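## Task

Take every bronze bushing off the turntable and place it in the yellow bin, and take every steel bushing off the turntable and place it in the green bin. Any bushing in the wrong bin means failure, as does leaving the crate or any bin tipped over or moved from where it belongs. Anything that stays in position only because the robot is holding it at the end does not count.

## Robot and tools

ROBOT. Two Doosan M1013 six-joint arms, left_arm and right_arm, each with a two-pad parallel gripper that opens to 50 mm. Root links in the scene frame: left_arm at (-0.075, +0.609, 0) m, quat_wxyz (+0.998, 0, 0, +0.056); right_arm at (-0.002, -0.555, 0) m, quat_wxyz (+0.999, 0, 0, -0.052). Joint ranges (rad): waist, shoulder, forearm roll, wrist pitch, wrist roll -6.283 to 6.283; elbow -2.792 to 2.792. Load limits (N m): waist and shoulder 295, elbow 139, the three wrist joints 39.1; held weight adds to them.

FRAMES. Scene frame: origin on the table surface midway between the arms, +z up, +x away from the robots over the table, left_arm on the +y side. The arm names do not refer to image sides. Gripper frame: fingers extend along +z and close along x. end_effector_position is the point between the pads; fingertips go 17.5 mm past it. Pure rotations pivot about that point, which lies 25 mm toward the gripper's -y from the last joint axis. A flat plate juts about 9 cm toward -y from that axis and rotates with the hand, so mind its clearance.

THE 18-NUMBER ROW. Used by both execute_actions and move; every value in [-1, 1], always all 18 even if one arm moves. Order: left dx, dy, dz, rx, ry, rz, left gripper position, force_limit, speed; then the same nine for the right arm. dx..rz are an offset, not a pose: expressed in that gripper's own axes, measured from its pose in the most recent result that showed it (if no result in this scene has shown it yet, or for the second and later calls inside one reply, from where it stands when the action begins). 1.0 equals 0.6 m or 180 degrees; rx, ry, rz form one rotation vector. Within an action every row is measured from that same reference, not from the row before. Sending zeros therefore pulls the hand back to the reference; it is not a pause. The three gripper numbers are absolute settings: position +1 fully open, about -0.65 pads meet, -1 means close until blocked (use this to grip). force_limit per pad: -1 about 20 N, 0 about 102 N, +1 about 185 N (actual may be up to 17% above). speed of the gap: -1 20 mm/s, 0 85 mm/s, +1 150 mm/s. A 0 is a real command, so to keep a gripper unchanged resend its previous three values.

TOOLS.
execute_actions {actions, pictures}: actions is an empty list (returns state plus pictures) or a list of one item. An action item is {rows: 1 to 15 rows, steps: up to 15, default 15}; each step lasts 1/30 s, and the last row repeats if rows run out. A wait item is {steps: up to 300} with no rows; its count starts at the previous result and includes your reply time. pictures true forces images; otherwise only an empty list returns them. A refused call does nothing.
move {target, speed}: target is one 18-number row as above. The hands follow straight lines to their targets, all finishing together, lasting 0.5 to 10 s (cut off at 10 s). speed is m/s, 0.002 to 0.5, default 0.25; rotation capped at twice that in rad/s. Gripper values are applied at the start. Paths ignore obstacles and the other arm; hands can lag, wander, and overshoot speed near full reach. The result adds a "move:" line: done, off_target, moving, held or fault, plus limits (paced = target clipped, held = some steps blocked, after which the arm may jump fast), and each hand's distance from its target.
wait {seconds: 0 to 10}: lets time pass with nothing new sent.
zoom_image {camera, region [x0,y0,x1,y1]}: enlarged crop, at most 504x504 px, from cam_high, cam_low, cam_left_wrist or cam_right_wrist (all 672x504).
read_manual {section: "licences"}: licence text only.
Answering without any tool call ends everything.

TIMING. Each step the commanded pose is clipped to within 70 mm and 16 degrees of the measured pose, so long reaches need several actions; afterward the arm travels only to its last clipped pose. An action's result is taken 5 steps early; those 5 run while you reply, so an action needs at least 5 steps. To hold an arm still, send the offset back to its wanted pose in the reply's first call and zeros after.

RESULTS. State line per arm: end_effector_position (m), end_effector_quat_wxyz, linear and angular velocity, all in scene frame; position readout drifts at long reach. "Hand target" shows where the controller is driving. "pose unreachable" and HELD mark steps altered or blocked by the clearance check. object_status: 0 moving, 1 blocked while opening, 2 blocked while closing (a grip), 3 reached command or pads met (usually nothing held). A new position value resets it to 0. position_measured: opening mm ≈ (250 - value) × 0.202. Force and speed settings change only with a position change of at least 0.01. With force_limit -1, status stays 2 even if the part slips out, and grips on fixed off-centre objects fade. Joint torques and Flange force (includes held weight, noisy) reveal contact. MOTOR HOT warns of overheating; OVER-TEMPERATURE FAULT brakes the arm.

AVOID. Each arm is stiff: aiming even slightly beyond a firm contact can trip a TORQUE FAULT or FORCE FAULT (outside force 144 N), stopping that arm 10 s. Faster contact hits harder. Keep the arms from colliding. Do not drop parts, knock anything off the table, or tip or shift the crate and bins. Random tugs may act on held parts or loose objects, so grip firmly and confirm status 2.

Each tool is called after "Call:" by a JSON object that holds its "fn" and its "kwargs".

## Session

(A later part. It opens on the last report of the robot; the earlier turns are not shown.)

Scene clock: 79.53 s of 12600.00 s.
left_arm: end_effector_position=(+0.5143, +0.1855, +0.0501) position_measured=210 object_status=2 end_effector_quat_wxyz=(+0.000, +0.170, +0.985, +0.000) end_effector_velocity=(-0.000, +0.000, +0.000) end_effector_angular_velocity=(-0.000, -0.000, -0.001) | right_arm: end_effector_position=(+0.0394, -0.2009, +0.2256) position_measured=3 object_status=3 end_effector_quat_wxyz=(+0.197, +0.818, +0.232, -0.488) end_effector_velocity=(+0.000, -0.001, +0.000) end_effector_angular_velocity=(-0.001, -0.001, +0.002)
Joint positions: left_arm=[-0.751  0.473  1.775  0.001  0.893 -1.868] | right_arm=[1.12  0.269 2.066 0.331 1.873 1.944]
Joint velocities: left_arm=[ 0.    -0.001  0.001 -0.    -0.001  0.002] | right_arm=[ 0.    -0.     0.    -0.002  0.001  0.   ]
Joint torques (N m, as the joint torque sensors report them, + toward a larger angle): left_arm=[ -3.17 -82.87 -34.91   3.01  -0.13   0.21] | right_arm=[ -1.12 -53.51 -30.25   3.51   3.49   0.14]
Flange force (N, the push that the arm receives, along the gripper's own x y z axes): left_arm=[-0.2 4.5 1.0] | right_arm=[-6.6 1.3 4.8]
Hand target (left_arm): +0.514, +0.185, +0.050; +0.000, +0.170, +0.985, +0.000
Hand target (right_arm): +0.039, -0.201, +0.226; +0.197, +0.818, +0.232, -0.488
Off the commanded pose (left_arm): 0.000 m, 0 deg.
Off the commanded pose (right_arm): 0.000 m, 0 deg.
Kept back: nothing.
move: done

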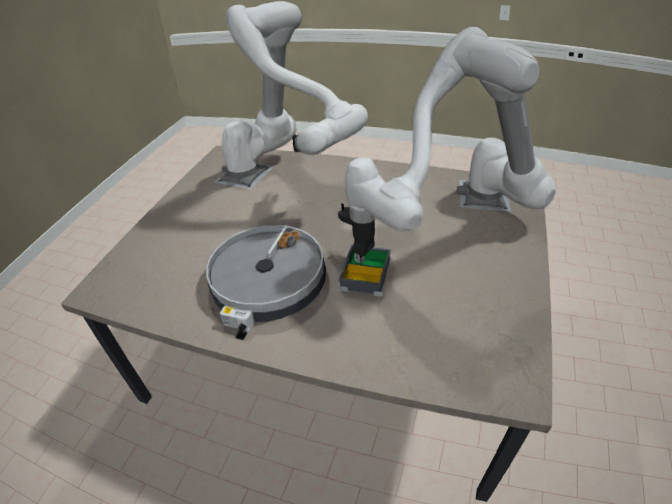

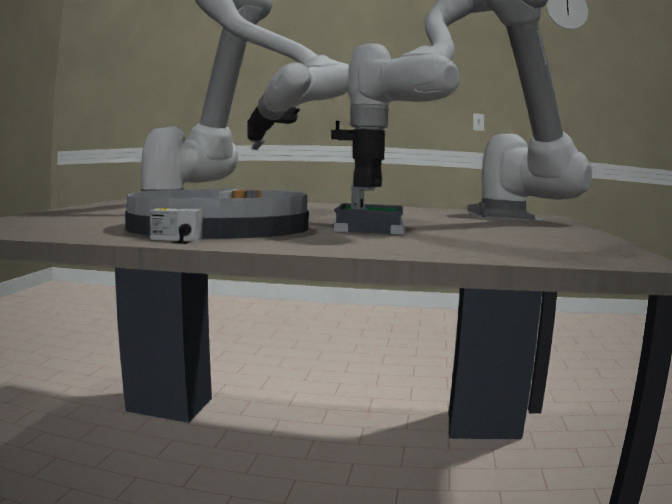

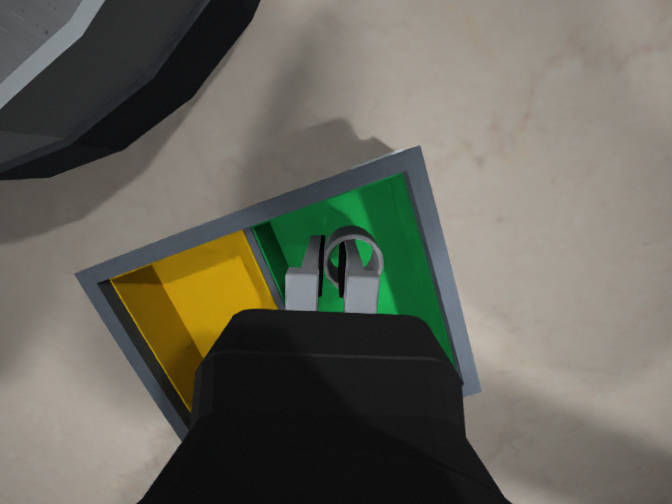

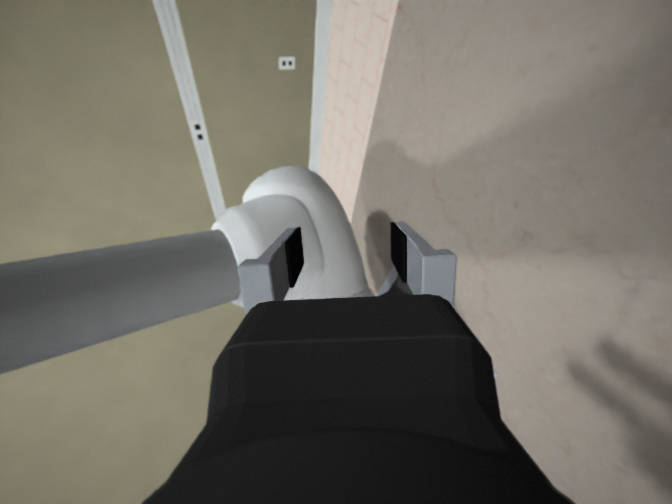

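Call:
{"fn": "move", "kwargs": {"target": [0,0,0.0133,0,0,0,-1,-0.6,-0.5, 0,0,0,0,0,0,1,0,0], "speed": 0.02}}

Scene clock: 80.57 s of 12600.00 s.
left_arm: end_effector_position=(+0.5143, +0.1855, +0.0421) position_measured=210 object_status=2 end_effector_quat_wxyz=(+0.000, +0.170, +0.985, +0.000) end_effector_velocity=(-0.001, +0.000, -0.000) end_effector_angular_velocity=(+0.000, +0.000, +0.000) | right_arm: end_effector_position=(+0.0394, -0.2009, +0.2256) position_measured=3 object_status=3 end_effector_quat_wxyz=(+0.197, +0.818, +0.232, -0.488) end_effector_velocity=(+0.000, -0.000, -0.000) end_effector_angular_velocity=(-0.001, +0.001, +0.000)
Joint positions: left_arm=[-0.751  0.481  1.78   0.001  0.88  -1.868] | right_arm=[1.12  0.269 2.066 0.331 1.873 1.944]
Joint velocities: left_arm=[-0.001 -0.     0.001  0.    -0.    -0.001] | right_arm=[-0.     0.001 -0.    -0.     0.    -0.   ]
Joint torques (N m, as the joint torque sensors report them, + toward a larger angle): left_arm=[ -3.2  -81.92 -34.68   2.74  -0.37   0.43] | right_arm=[ -0.69 -54.81 -30.11   3.64   3.38   0.  ]
Flange force (N, the push that the arm receives, along the gripper's own x y z axes): left_arm=[1.5 4.0 -0.6] | right_arm=[-4.4 1.0 3.3]
Hand target (left_arm): +0.514, +0.185, +0.042; +0.000, +0.170, +0.985, +0.000
Hand target (right_arm): +0.039, -0.201, +0.226; +0.197, +0.818, +0.232, -0.488
Off the commanded pose (left_arm): 0.000 m, 0 deg.
Off the commanded pose (right_arm): 0.000 m, 0 deg.
Kept back: nothing.
move: done

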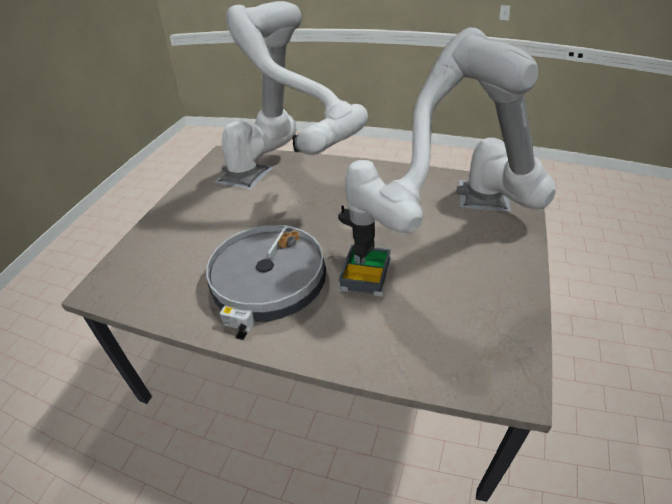

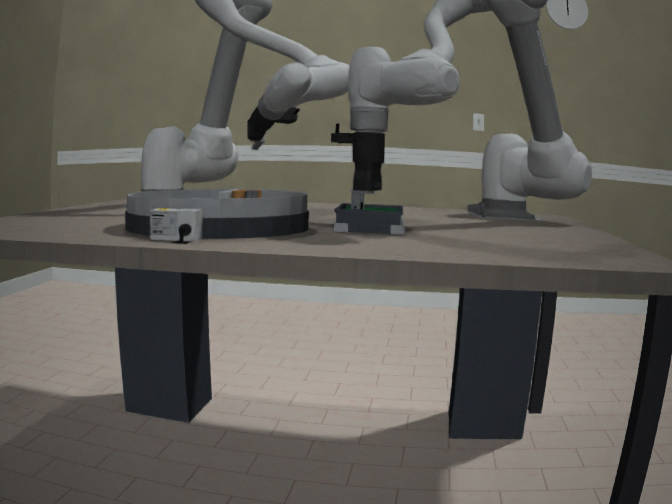

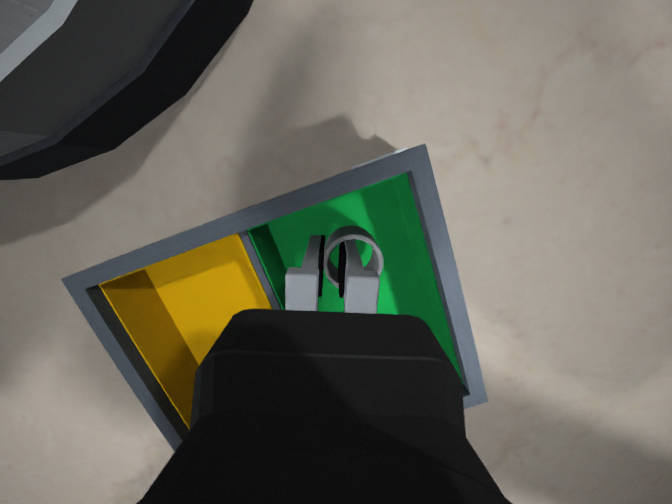

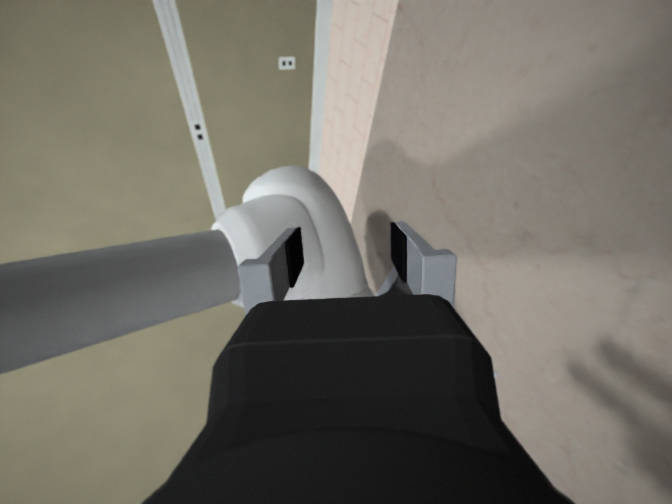

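Call:
{"fn": "move", "kwargs": {"target": [0,0,0.005,0,0,0,-1,-0.6,-0.5, 0,0,0,0,0,0,1,0,0], "speed": 0.01}}

Scene clock: 81.50 s of 12600.00 s.
left_arm: end_effector_position=(+0.5143, +0.1855, +0.0391) position_measured=210 object_status=2 end_effector_quat_wxyz=(+0.000, +0.170, +0.985, +0.000) end_effector_velocity=(-0.001, -0.000, -0.000) end_effector_angular_velocity=(+0.000, +0.001, -0.001) | right_arm: end_effector_position=(+0.0394, -0.2009, +0.2256) position_measured=3 object_status=3 end_effector_quat_wxyz=(+0.197, +0.818, +0.232, -0.488) end_effector_velocity=(-0.000, +0.000, -0.000) end_effector_angular_velocity=(+0.000, +0.001, -0.001)
Joint positions: left_arm=[-0.751  0.484  1.782  0.001  0.875 -1.868] | right_arm=[1.12  0.269 2.066 0.331 1.873 1.944]
Joint velocities: left_arm=[-0.001 -0.001  0.001 -0.    -0.    -0.   ] | right_arm=[ 0.     0.     0.     0.001 -0.     0.   ]
Joint torques (N m, as the joint torque sensors report them, + toward a larger angle): left_arm=[ -2.83 -84.25 -34.39   2.85  -0.25   0.35] | right_arm=[ -0.76 -53.78 -30.96   3.39   3.4   -0.1 ]
Flange force (N, the push that the arm receives, along the gripper's own x y z axes): left_arm=[-1.0 3.3 1.4] | right_arm=[-6.1 1.7 5.5]
Hand target (left_arm): +0.514, +0.185, +0.039; +0.000, +0.170, +0.985, +0.000
Hand target (right_arm): +0.039, -0.201, +0.226; +0.197, +0.818, +0.232, -0.488
Off the commanded pose (left_arm): 0.000 m, 0 deg.
Off the commanded pose (right_arm): 0.000 m, 0 deg.
Kept back: nothing.
move: done

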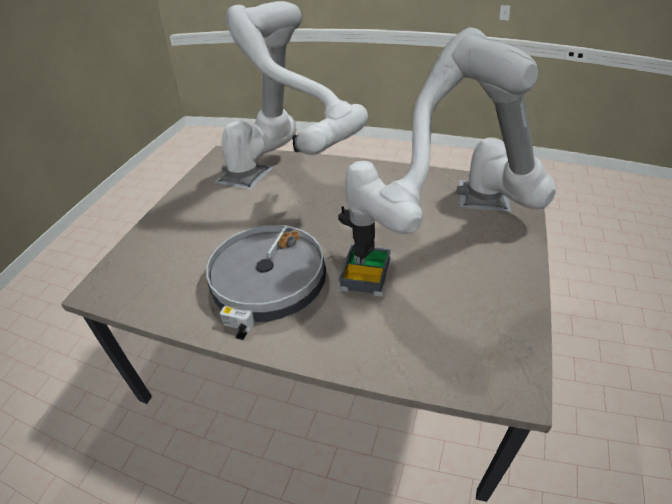

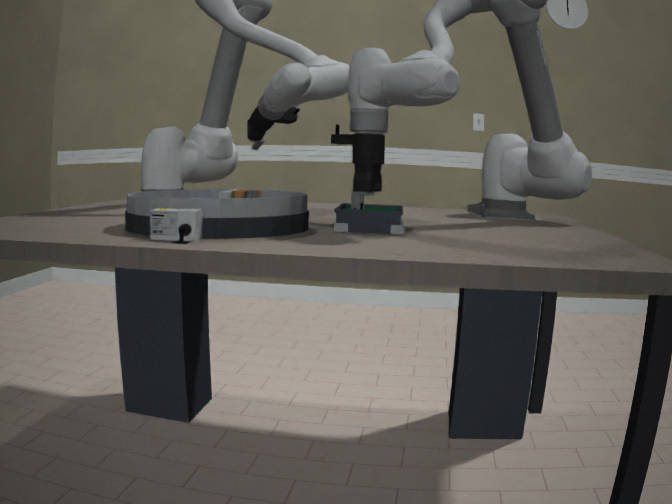

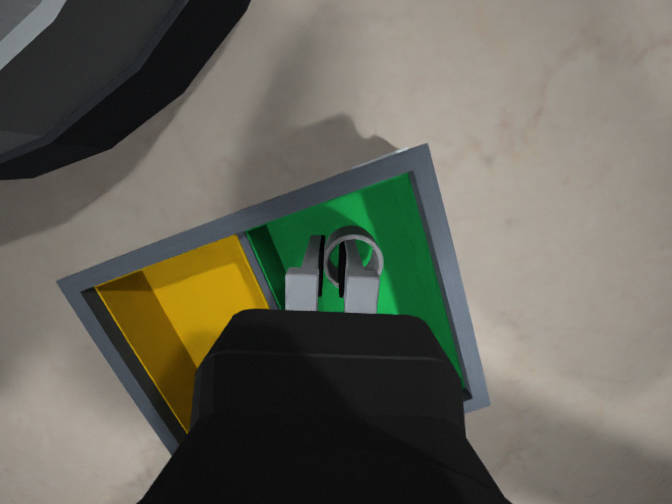

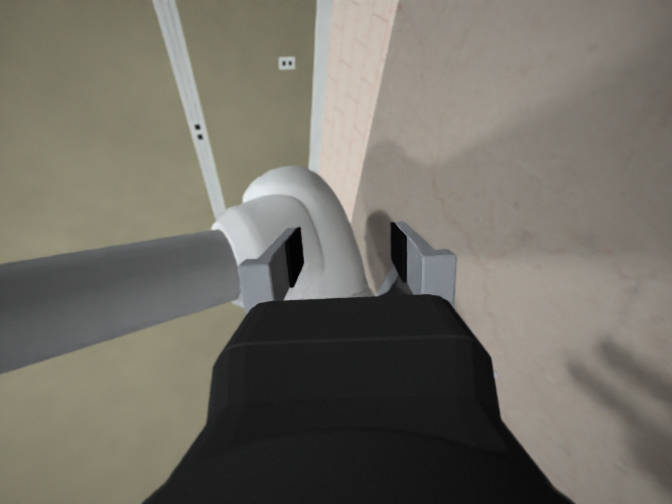

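Call:
{"fn": "move", "kwargs": {"target": [0,0,0.005,0,0,0,-1,-0.6,-0.5, 0,0,0,0,0,0,1,0,0], "speed": 0.01}}

Scene clock: 82.43 s of 12600.00 s.
left_arm: end_effector_position=(+0.5143, +0.1855, +0.0361) position_measured=210 object_status=2 end_effector_quat_wxyz=(+0.000, +0.170, +0.985, +0.000) end_effector_velocity=(-0.001, -0.000, -0.001) end_effector_angular_velocity=(+0.000, +0.001, -0.002) | right_arm: end_effector_position=(+0.0394, -0.2009, +0.2256) position_measured=3 object_status=3 end_effector_quat_wxyz=(+0.197, +0.818, +0.232, -0.488) end_effector_velocity=(+0.000, -0.000, -0.000) end_effector_angular_velocity=(-0.002, +0.001, +0.001)
Joint positions: left_arm=[-0.751  0.488  1.783  0.001  0.87  -1.868] | right_arm=[1.12  0.269 2.066 0.331 1.873 1.944]
Joint velocities: left_arm=[-0.001  0.     0.001 -0.    -0.     0.001] | right_arm=[ 0.     0.001 -0.    -0.     0.001  0.   ]
Joint torques (N m, as the joint torque sensors report them, + toward a larger angle): left_arm=[ -3.55 -84.85 -34.02   3.24  -0.18   0.19] | right_arm=[  0.35 -52.92 -30.91   3.65   3.39   0.04]
Flange force (N, the push that the arm receives, along the gripper's own x y z axes): left_arm=[-2.6 4.1 1.9] | right_arm=[-6.7 4.6 5.2]
Hand target (left_arm): +0.514, +0.185, +0.036; +0.000, +0.170, +0.985, +0.000
Hand target (right_arm): +0.039, -0.201, +0.226; +0.197, +0.818, +0.232, -0.488
Off the commanded pose (left_arm): 0.000 m, 0 deg.
Off the commanded pose (right_arm): 0.000 m, 0 deg.
Kept back: nothing.
move: done

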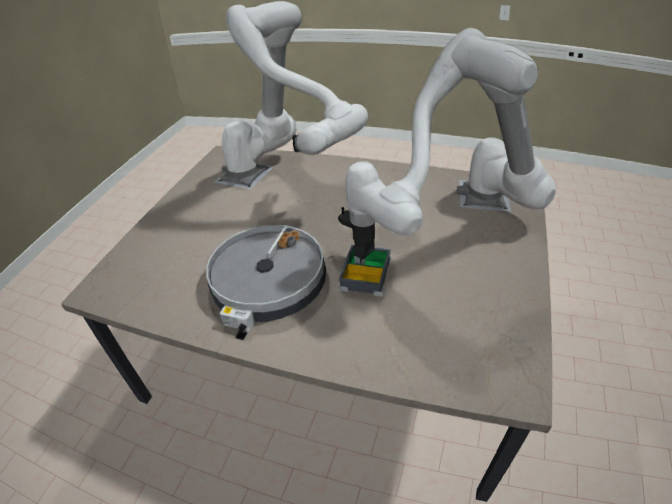

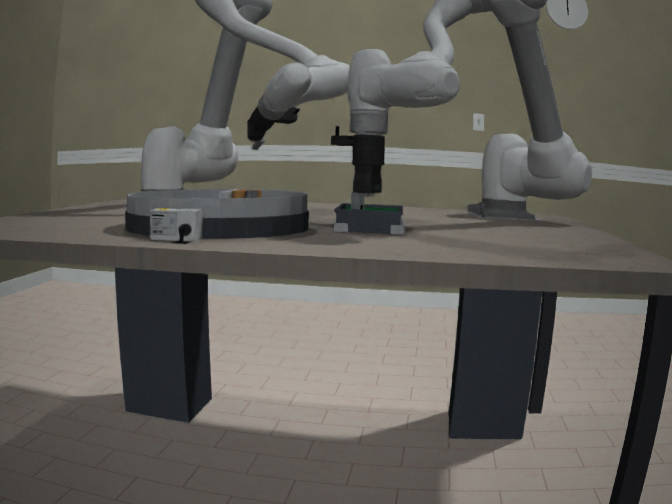

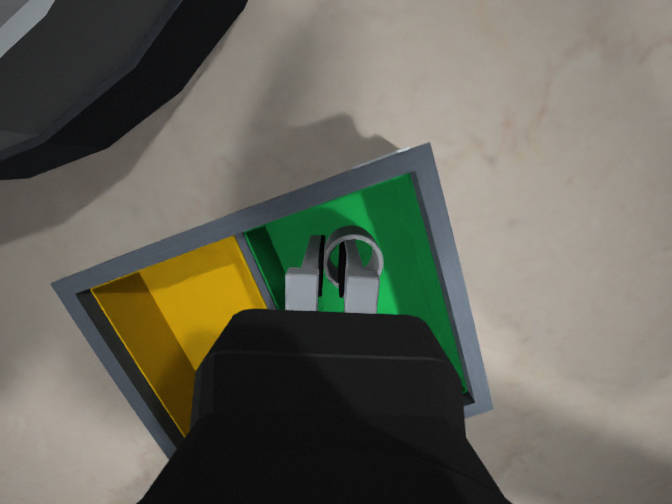

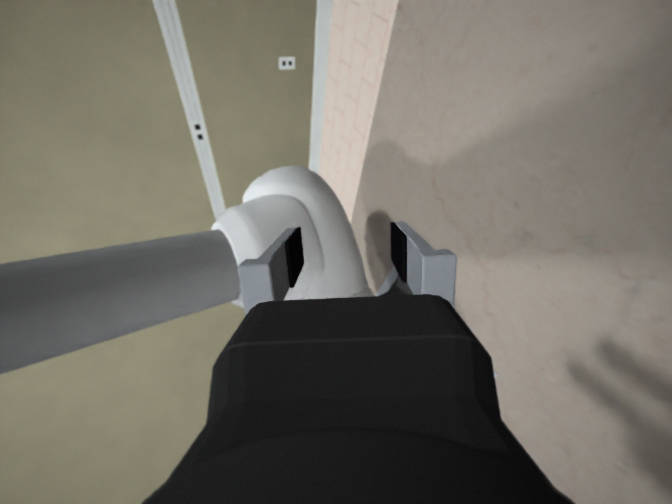

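Call:
{"fn": "execute_actions", "kwargs": {"actions": [{"rows": [[0,0,0,0,0,0,-0.221,-0.6,-0.5, 0,0,0,0,0,0,1,0,0]], "steps": 12}], "pictures": true}}

Scene clock: 83.07 s of 12600.00 s.
left_arm: end_effector_position=(+0.5143, +0.1855, +0.0361) position_measured=186 object_status=0 end_effector_quat_wxyz=(+0.000, +0.170, +0.985, +0.000) end_effector_velocity=(-0.000, -0.000, +0.001) end_effector_angular_velocity=(-0.001, -0.001, -0.001) | right_arm: end_effector_position=(+0.0394, -0.2009, +0.2256) position_measured=3 object_status=3 end_effector_quat_wxyz=(+0.197, +0.818, +0.232, -0.488) end_effector_velocity=(+0.000, -0.000, +0.000) end_effector_angular_velocity=(+0.001, -0.002, +0.001)
Joint positions: left_arm=[-0.751  0.488  1.783  0.001  0.87  -1.868] | right_arm=[1.12  0.269 2.066 0.331 1.873 1.944]
Joint velocities: left_arm=[-0.    -0.001 -0.     0.    -0.     0.001] | right_arm=[ 0.    -0.001 -0.    -0.001 -0.     0.   ]
Joint torques (N m, as the joint torque sensors report them, + toward a larger angle): left_arm=[ -4.42 -83.07 -34.06   3.14  -0.08   0.31] | right_arm=[ -0.63 -54.39 -30.51   3.67   3.42   0.01]
Flange force (N, the push that the arm receives, along the gripper's own x y z axes): left_arm=[-0.2 5.9 -0.4] | right_arm=[-5.9 1.9 4.4]
Steps of this call (steps 1 to 12: nothing new was sent; steps 13 to 19: the first 7 steps of this action). Readings (end_effector_position | what the end effector reports):
13: left_arm (+0.5143, +0.1855, +0.0361) | right_arm (+0.0394, -0.2009, +0.2256) | left_arm position_measured=206 object_status=0 | right_arm position_measured=3 object_status=3
14: left_arm (+0.5143, +0.1855, +0.0361) | right_arm (+0.0394, -0.2009, +0.2256) | left_arm position_measured=198 object_status=0 | right_arm position_measured=3 object_status=3
16: left_arm (+0.5143, +0.1855, +0.0361) | right_arm (+0.0394, -0.2009, +0.2256) | left_arm position_measured=186 object_status=0 | right_arm position_measured=3 object_status=3
19: the state above

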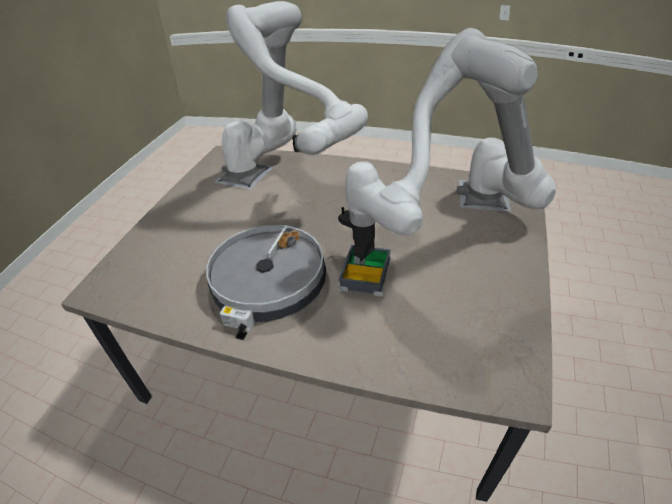

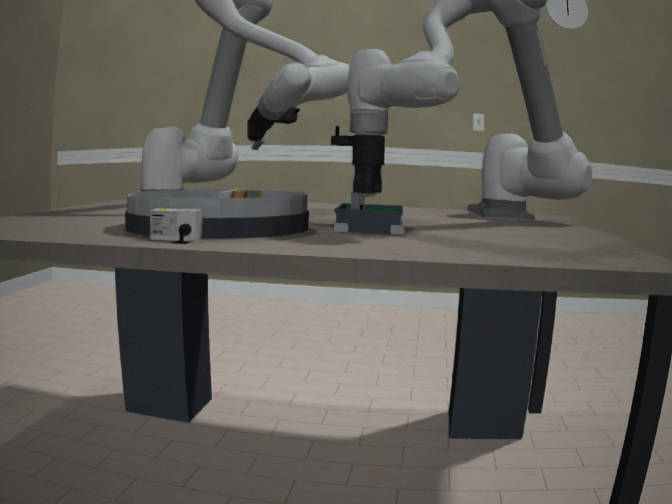

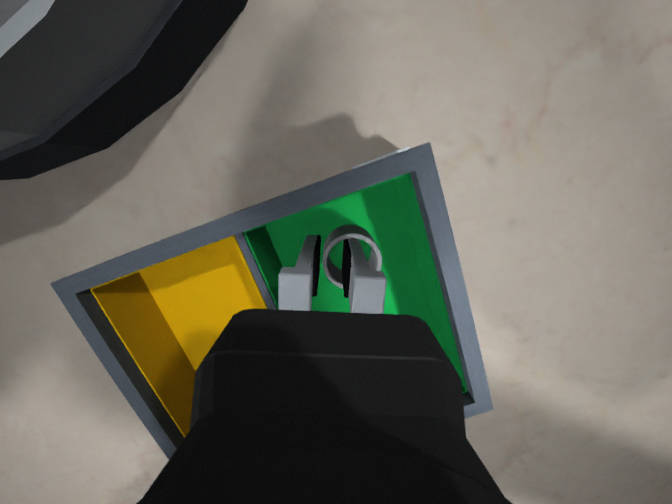

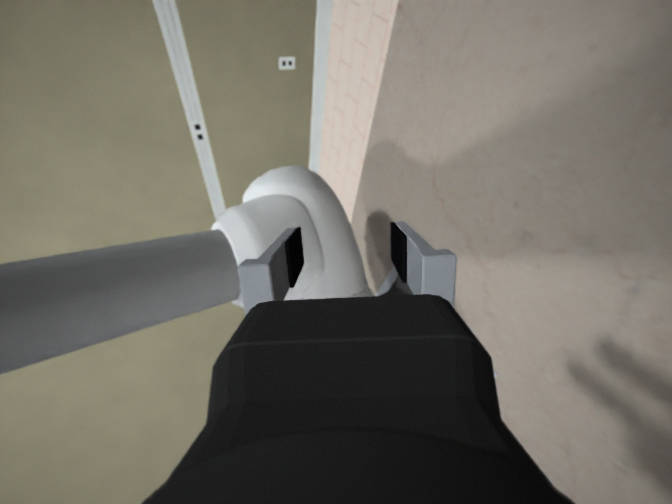

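Call:
{"fn": "move", "kwargs": {"target": [0,0,-0.1317,0,0,0,-0.221,-0.6,-0.5, 0,0,0,0,0,0,1,0,0], "speed": 0.12}}

Call:
{"fn": "move", "kwargs": {"target": [-0.1598,-0.3974,0.0142,0.11,-0.019,-0.1078,-0.122,-0.6,-0.5, 0,0,0,0,0,0,1,0,0], "speed": 0.25}}

Scene clock: 88.60 s of 12600.00 s.
left_arm: end_effector_position=(+0.5142, +0.1855, +0.1151) position_measured=186 object_status=3 end_effector_quat_wxyz=(+0.000, +0.170, +0.985, +0.000) end_effector_velocity=(-0.000, +0.000, +0.001) end_effector_angular_velocity=(+0.000, -0.000, -0.001) | right_arm: end_effector_position=(+0.0394, -0.2009, +0.2256) position_measured=3 object_status=3 end_effector_quat_wxyz=(+0.197, +0.818, +0.232, -0.488) end_effector_velocity=(-0.000, +0.000, +0.000) end_effector_angular_velocity=(+0.001, -0.001, +0.000)
Joint positions: left_arm=[-0.751  0.411  1.731  0.001  1.    -1.868] | right_arm=[1.12  0.269 2.066 0.331 1.873 1.944]
Joint velocities: left_arm=[ 0.    -0.001  0.     0.     0.001  0.001] | right_arm=[ 0. -0.  0. -0. -0.  0.]
Joint torques (N m, as the joint torque sensors report them, + toward a larger angle): left_arm=[ -3.8  -79.49 -38.     3.47  -0.11   0.37] | right_arm=[ -0.58 -53.67 -30.58   3.65   3.41   0.  ]
Flange force (N, the push that the arm receives, along the gripper's own x y z axes): left_arm=[0.6 5.2 1.0] | right_arm=[-6.2 2.3 4.8]
Hand target (left_arm): +0.514, +0.185, +0.115; +0.000, +0.170, +0.985, +0.000
Hand target (right_arm): +0.039, -0.201, +0.226; +0.197, +0.818, +0.232, -0.488
Off your previous action's commanded pose (left_arm): 0.000 m, 0 deg at its last step (step 5 of this call).
Off your previous action's commanded pose (right_arm): 0.000 m, 0 deg at its last step (step 5 of this call).
Off the commanded pose (left_arm): 0.000 m, 0 deg.
Off the commanded pose (right_arm): 0.000 m, 0 deg.
Kept back: nothing.
move: done

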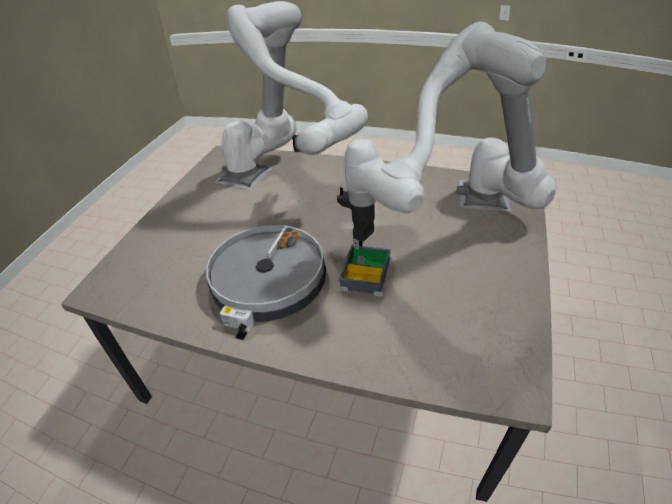

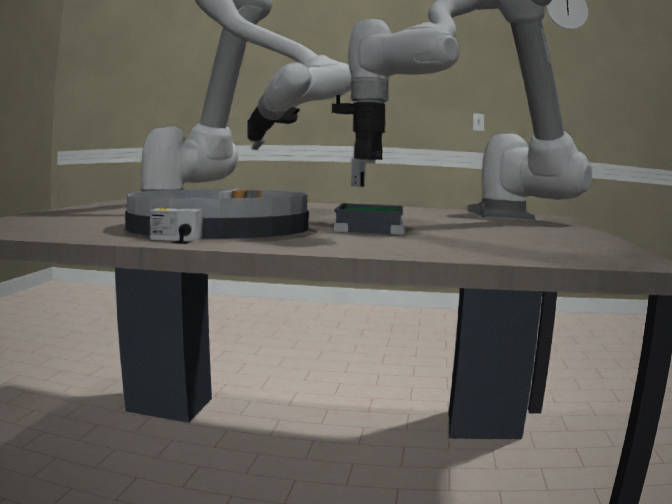

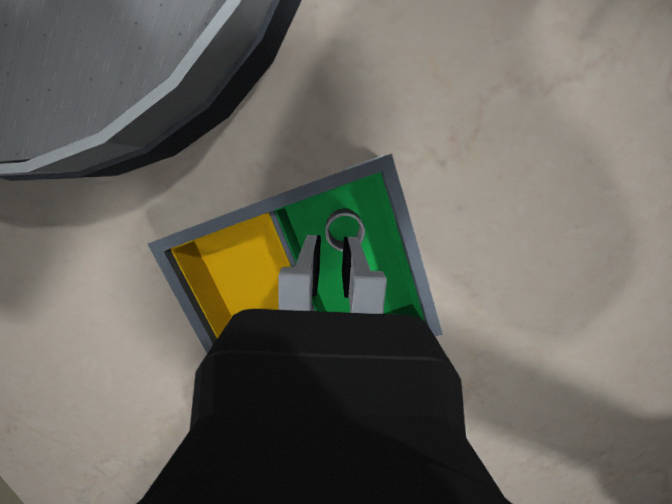

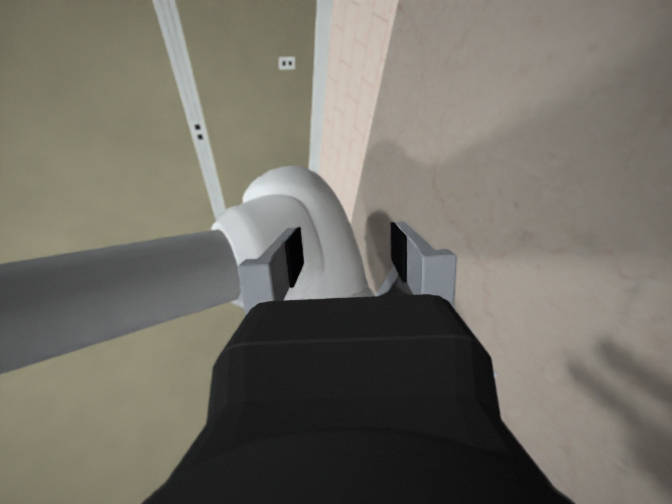

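Scene clock: 90.03 s of 12600.00 s.
left_arm: end_effector_position=(+0.5244, -0.0713, +0.1066) position_measured=171 object_status=3 end_effector_quat_wxyz=(+0.000, -0.000, +0.985, -0.173) end_effector_velocity=(+0.000, -0.001, +0.000) end_effector_angular_velocity=(-0.001, -0.000, -0.000) | right_arm: end_effector_position=(+0.0394, -0.2009, +0.2256) position_measured=3 object_status=3 end_effector_quat_wxyz=(+0.197, +0.818, +0.232, -0.488) end_effector_velocity=(-0.000, +0.000, -0.000) end_effector_angular_velocity=(-0.001, +0.001, +0.000)
Joint positions: left_arm=[-0.9    0.573  1.542 -0.341  0.803 -2.148] | right_arm=[1.12  0.269 2.066 0.331 1.873 1.944]
Joint velocities: left_arm=[-0.001  0.001 -0.001 -0.    -0.    -0.   ] | right_arm=[ 0.     0.001 -0.     0.     0.001 -0.   ]
Joint torques (N m, as the joint torque sensors report them, + toward a larger angle): left_arm=[ -2.3  -94.99 -38.06   2.45  -0.84  -0.03] | right_arm=[ -0.41 -53.32 -30.21   3.7    3.37  -0.05]
Flange force (N, the push that the arm receives, along the gripper's own x y z axes): left_arm=[-1.2 2.2 -1.0] | right_arm=[-6.7 2.7 4.1]
Hand target (left_arm): +0.524, -0.071, +0.107; +0.000, -0.000, +0.985, -0.173
Hand target (right_arm): +0.039, -0.201, +0.226; +0.197, +0.818, +0.232, -0.488
Off the commanded pose (left_arm): 0.000 m, 0 deg.
Off the commanded pose (right_arm): 0.000 m, 0 deg.
Kept back: nothing.
move: done

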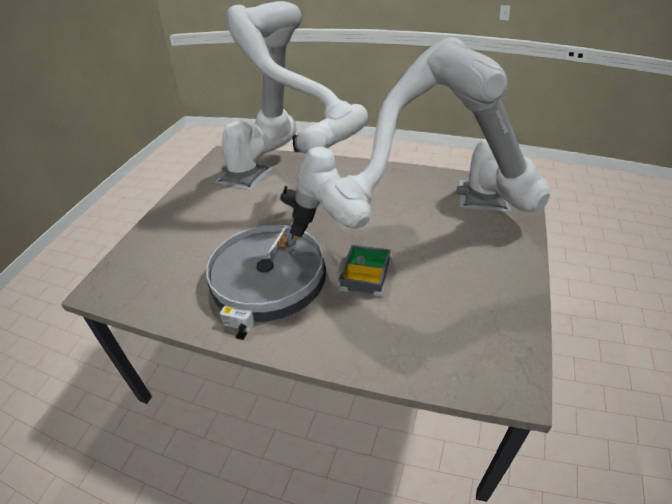

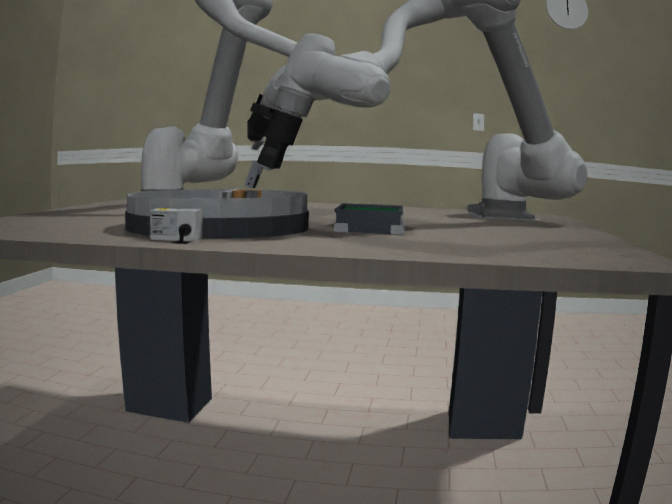

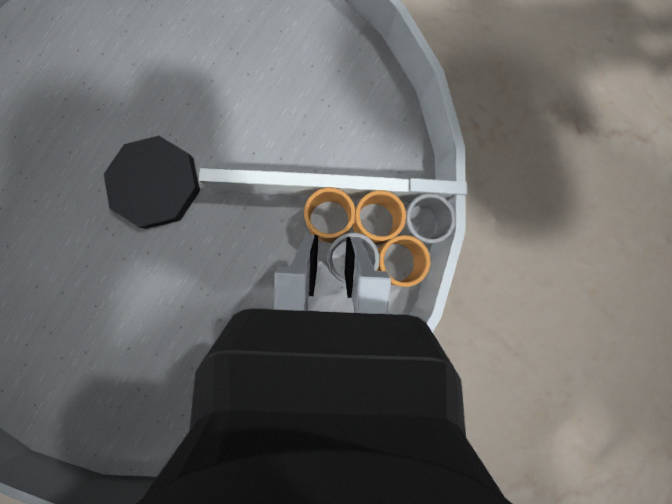

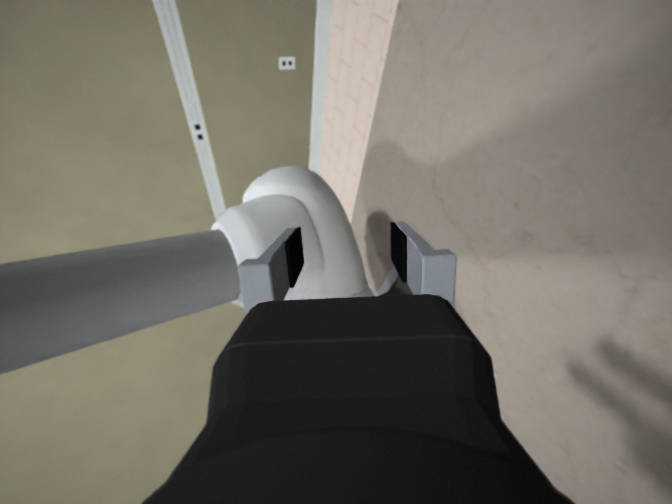

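Call:
{"fn": "zoom_image", "kwargs": {"camera": "cam_left_wrist", "region": [260, 160, 480, 320]}}

Region (260, 160, 480, 320) of cam_left_wrist's 672x504 image, scaled by 2.291, with more detail than that image has; it fills the top 367 rows of this view, and the rest is white.

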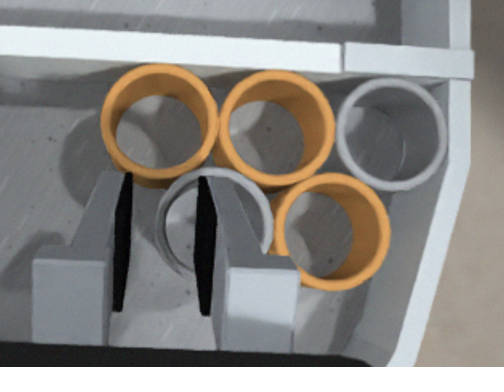

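Call:
{"fn": "move", "kwargs": {"target": [0,0.00833,0.0156,0,0,0,-0.122,-0.6,-0.5, 0,0,0,0,0,0,1,0,0], "speed": 0.03}}

Scene clock: 91.47 s of 12600.00 s.
left_arm: end_effector_position=(+0.5244, -0.0698, +0.0961) position_measured=171 object_status=3 end_effector_quat_wxyz=(+0.000, -0.000, +0.985, -0.173) end_effector_velocity=(-0.000, -0.001, -0.000) end_effector_angular_velocity=(-0.000, +0.000, +0.000) | right_arm: end_effector_position=(+0.0394, -0.2009, +0.2256) position_measured=3 object_status=3 end_effector_quat_wxyz=(+0.197, +0.818, +0.232, -0.488) end_effector_velocity=(-0.000, +0.000, -0.000) end_effector_angular_velocity=(+0.000, +0.001, -0.001)
Joint positions: left_arm=[-0.899  0.581  1.551 -0.347  0.788 -2.139] | right_arm=[1.12  0.269 2.066 0.331 1.873 1.944]
Joint velocities: left_arm=[-0.001  0.001 -0.    -0.001 -0.    -0.001] | right_arm=[ 0.     0.     0.     0.001 -0.     0.   ]
Joint torques (N m, as the joint torque sensors report them, + toward a larger angle): left_arm=[ -3.45 -95.95 -37.37   2.68  -0.68   0.19] | right_arm=[ -0.73 -52.96 -30.61   3.53   3.45   0.08]
Flange force (N, the push that the arm receives, along the gripper's own x y z axes): left_arm=[-3.1 2.0 0.1] | right_arm=[-6.7 2.4 5.2]
Hand target (left_arm): +0.524, -0.070, +0.096; +0.000, -0.000, +0.985, -0.173
Hand target (right_arm): +0.039, -0.201, +0.226; +0.197, +0.818, +0.232, -0.488
Off the commanded pose (left_arm): 0.000 m, 0 deg.
Off the commanded pose (right_arm): 0.000 m, 0 deg.
Kept back: nothing.
move: done

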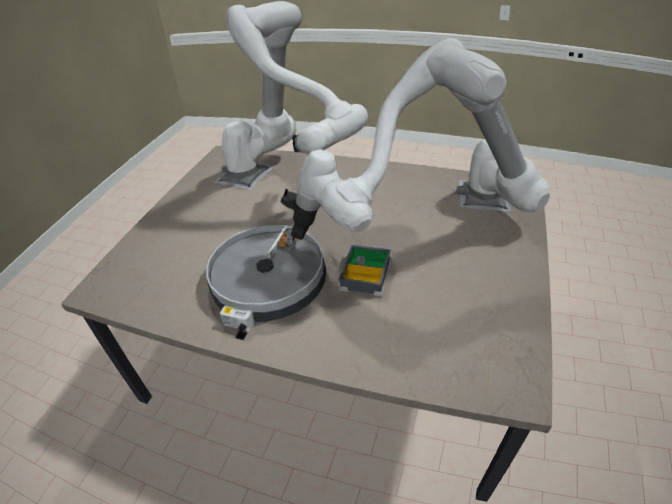

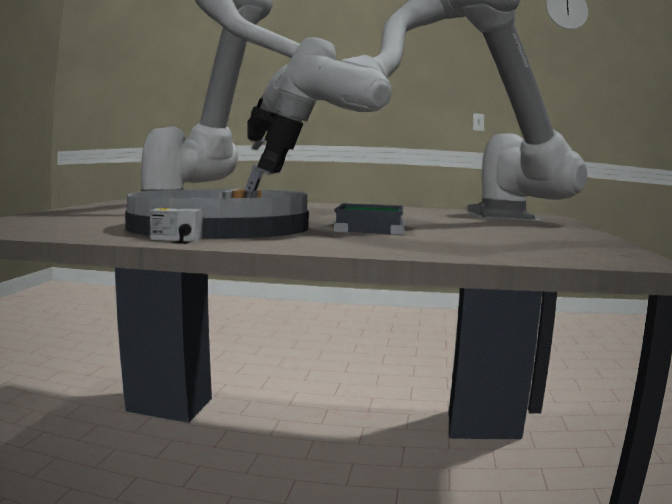

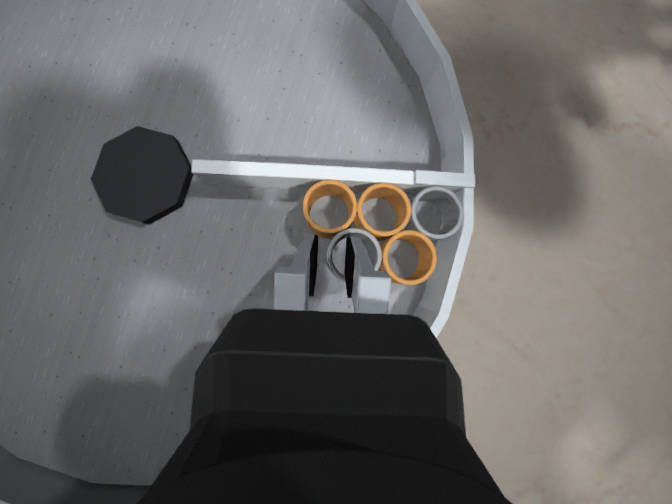

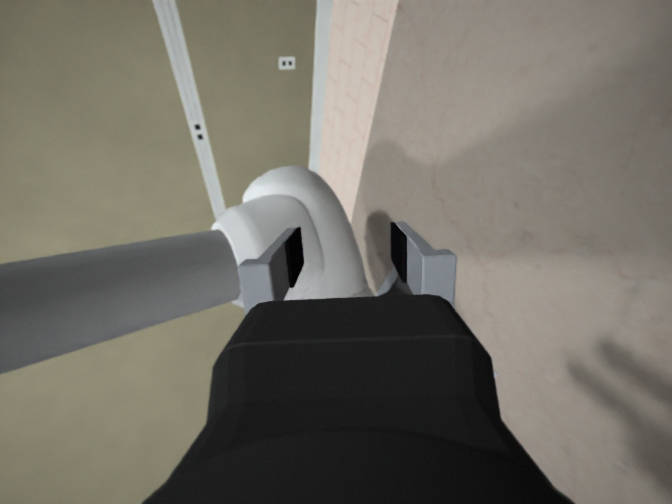

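Call:
{"fn": "move", "kwargs": {"target": [0,0.0188,-0.00684,0,0,0,-0.122,-0.6,-0.5, 0,0,0,0,0,0,1,0,0], "speed": 0.03}}

Scene clock: 92.40 s of 12600.00 s.
left_arm: end_effector_position=(+0.5244, -0.0578, +0.0961) position_measured=171 object_status=3 end_effector_quat_wxyz=(+0.000, +0.000, +0.985, -0.173) end_effector_velocity=(+0.000, +0.000, +0.002) end_effector_angular_velocity=(-0.002, -0.001, +0.001) | right_arm: end_effector_position=(+0.0394, -0.2009, +0.2256) position_measured=3 object_status=3 end_effector_quat_wxyz=(+0.197, +0.818, +0.232, -0.488) end_effector_velocity=(+0.000, -0.000, -0.000) end_effector_angular_velocity=(-0.002, +0.000, +0.001)
Joint positions: left_arm=[-0.888  0.57   1.57  -0.352  0.784 -2.124] | right_arm=[1.12  0.269 2.066 0.331 1.873 1.944]
Joint velocities: left_arm=[ 0.    -0.002  0.    -0.    -0.    -0.001] | right_arm=[ 0.     0.001 -0.    -0.001  0.    -0.   ]
Joint torques (N m, as the joint torque sensors report them, + toward a larger angle): left_arm=[ -2.62 -95.06 -37.74   2.55  -0.79   0.29] | right_arm=[ -1.15 -54.57 -30.6    3.6    3.39  -0.07]
Flange force (N, the push that the arm receives, along the gripper's own x y z axes): left_arm=[-1.5 2.4 -0.8] | right_arm=[-4.4 0.5 4.5]
Hand target (left_arm): +0.524, -0.058, +0.096; +0.000, -0.000, +0.985, -0.173
Hand target (right_arm): +0.039, -0.201, +0.226; +0.197, +0.818, +0.232, -0.488
Off the commanded pose (left_arm): 0.000 m, 0 deg.
Off the commanded pose (right_arm): 0.000 m, 0 deg.
Kept back: nothing.
move: done

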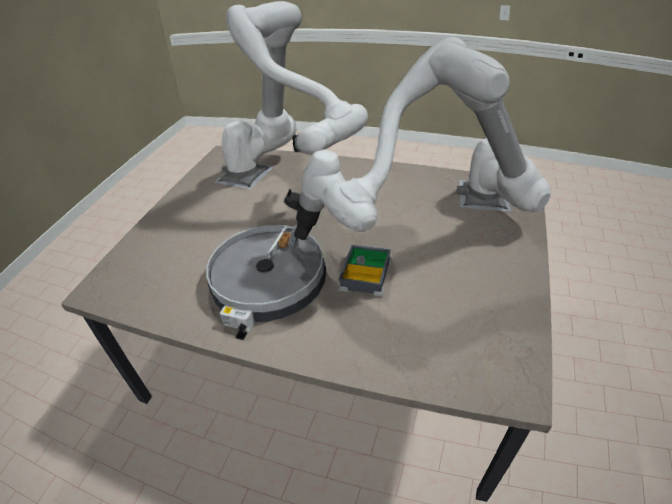

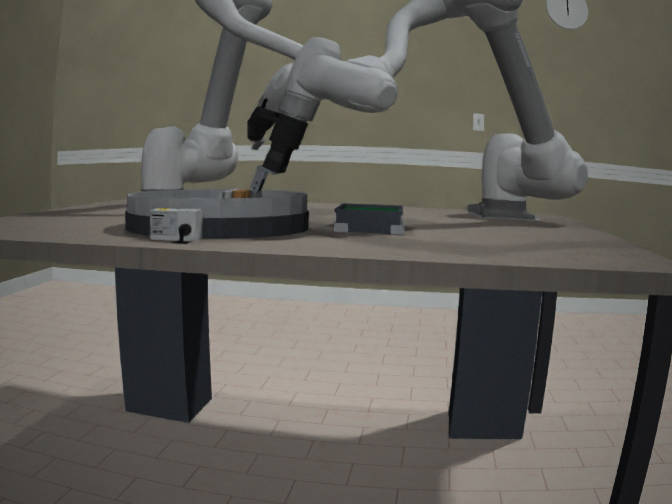

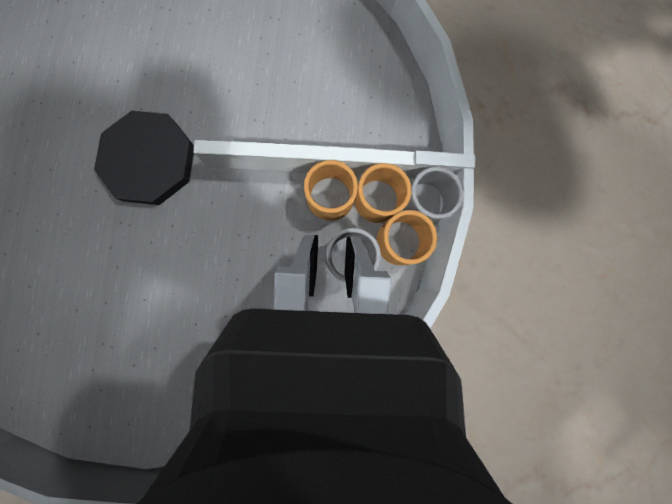

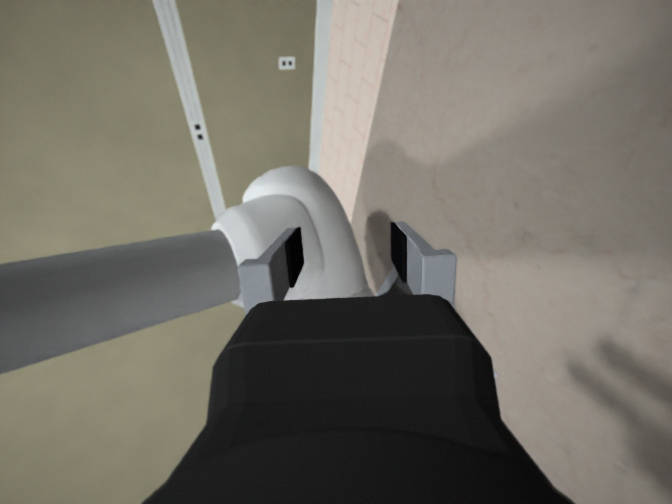

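Call:
{"fn": "zoom_image", "kwargs": {"camera": "cam_left_wrist", "region": [260, 140, 480, 320]}}

Region (260, 140, 480, 320) of cam_left_wrist's 672x504 image, scaled by 2.291, with more detail than that image has; it fills the top 412 rows of this view, and the rest is white.

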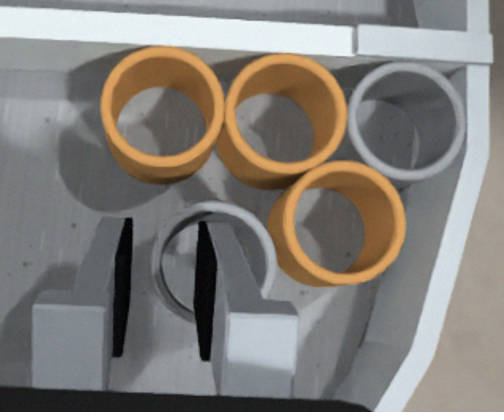

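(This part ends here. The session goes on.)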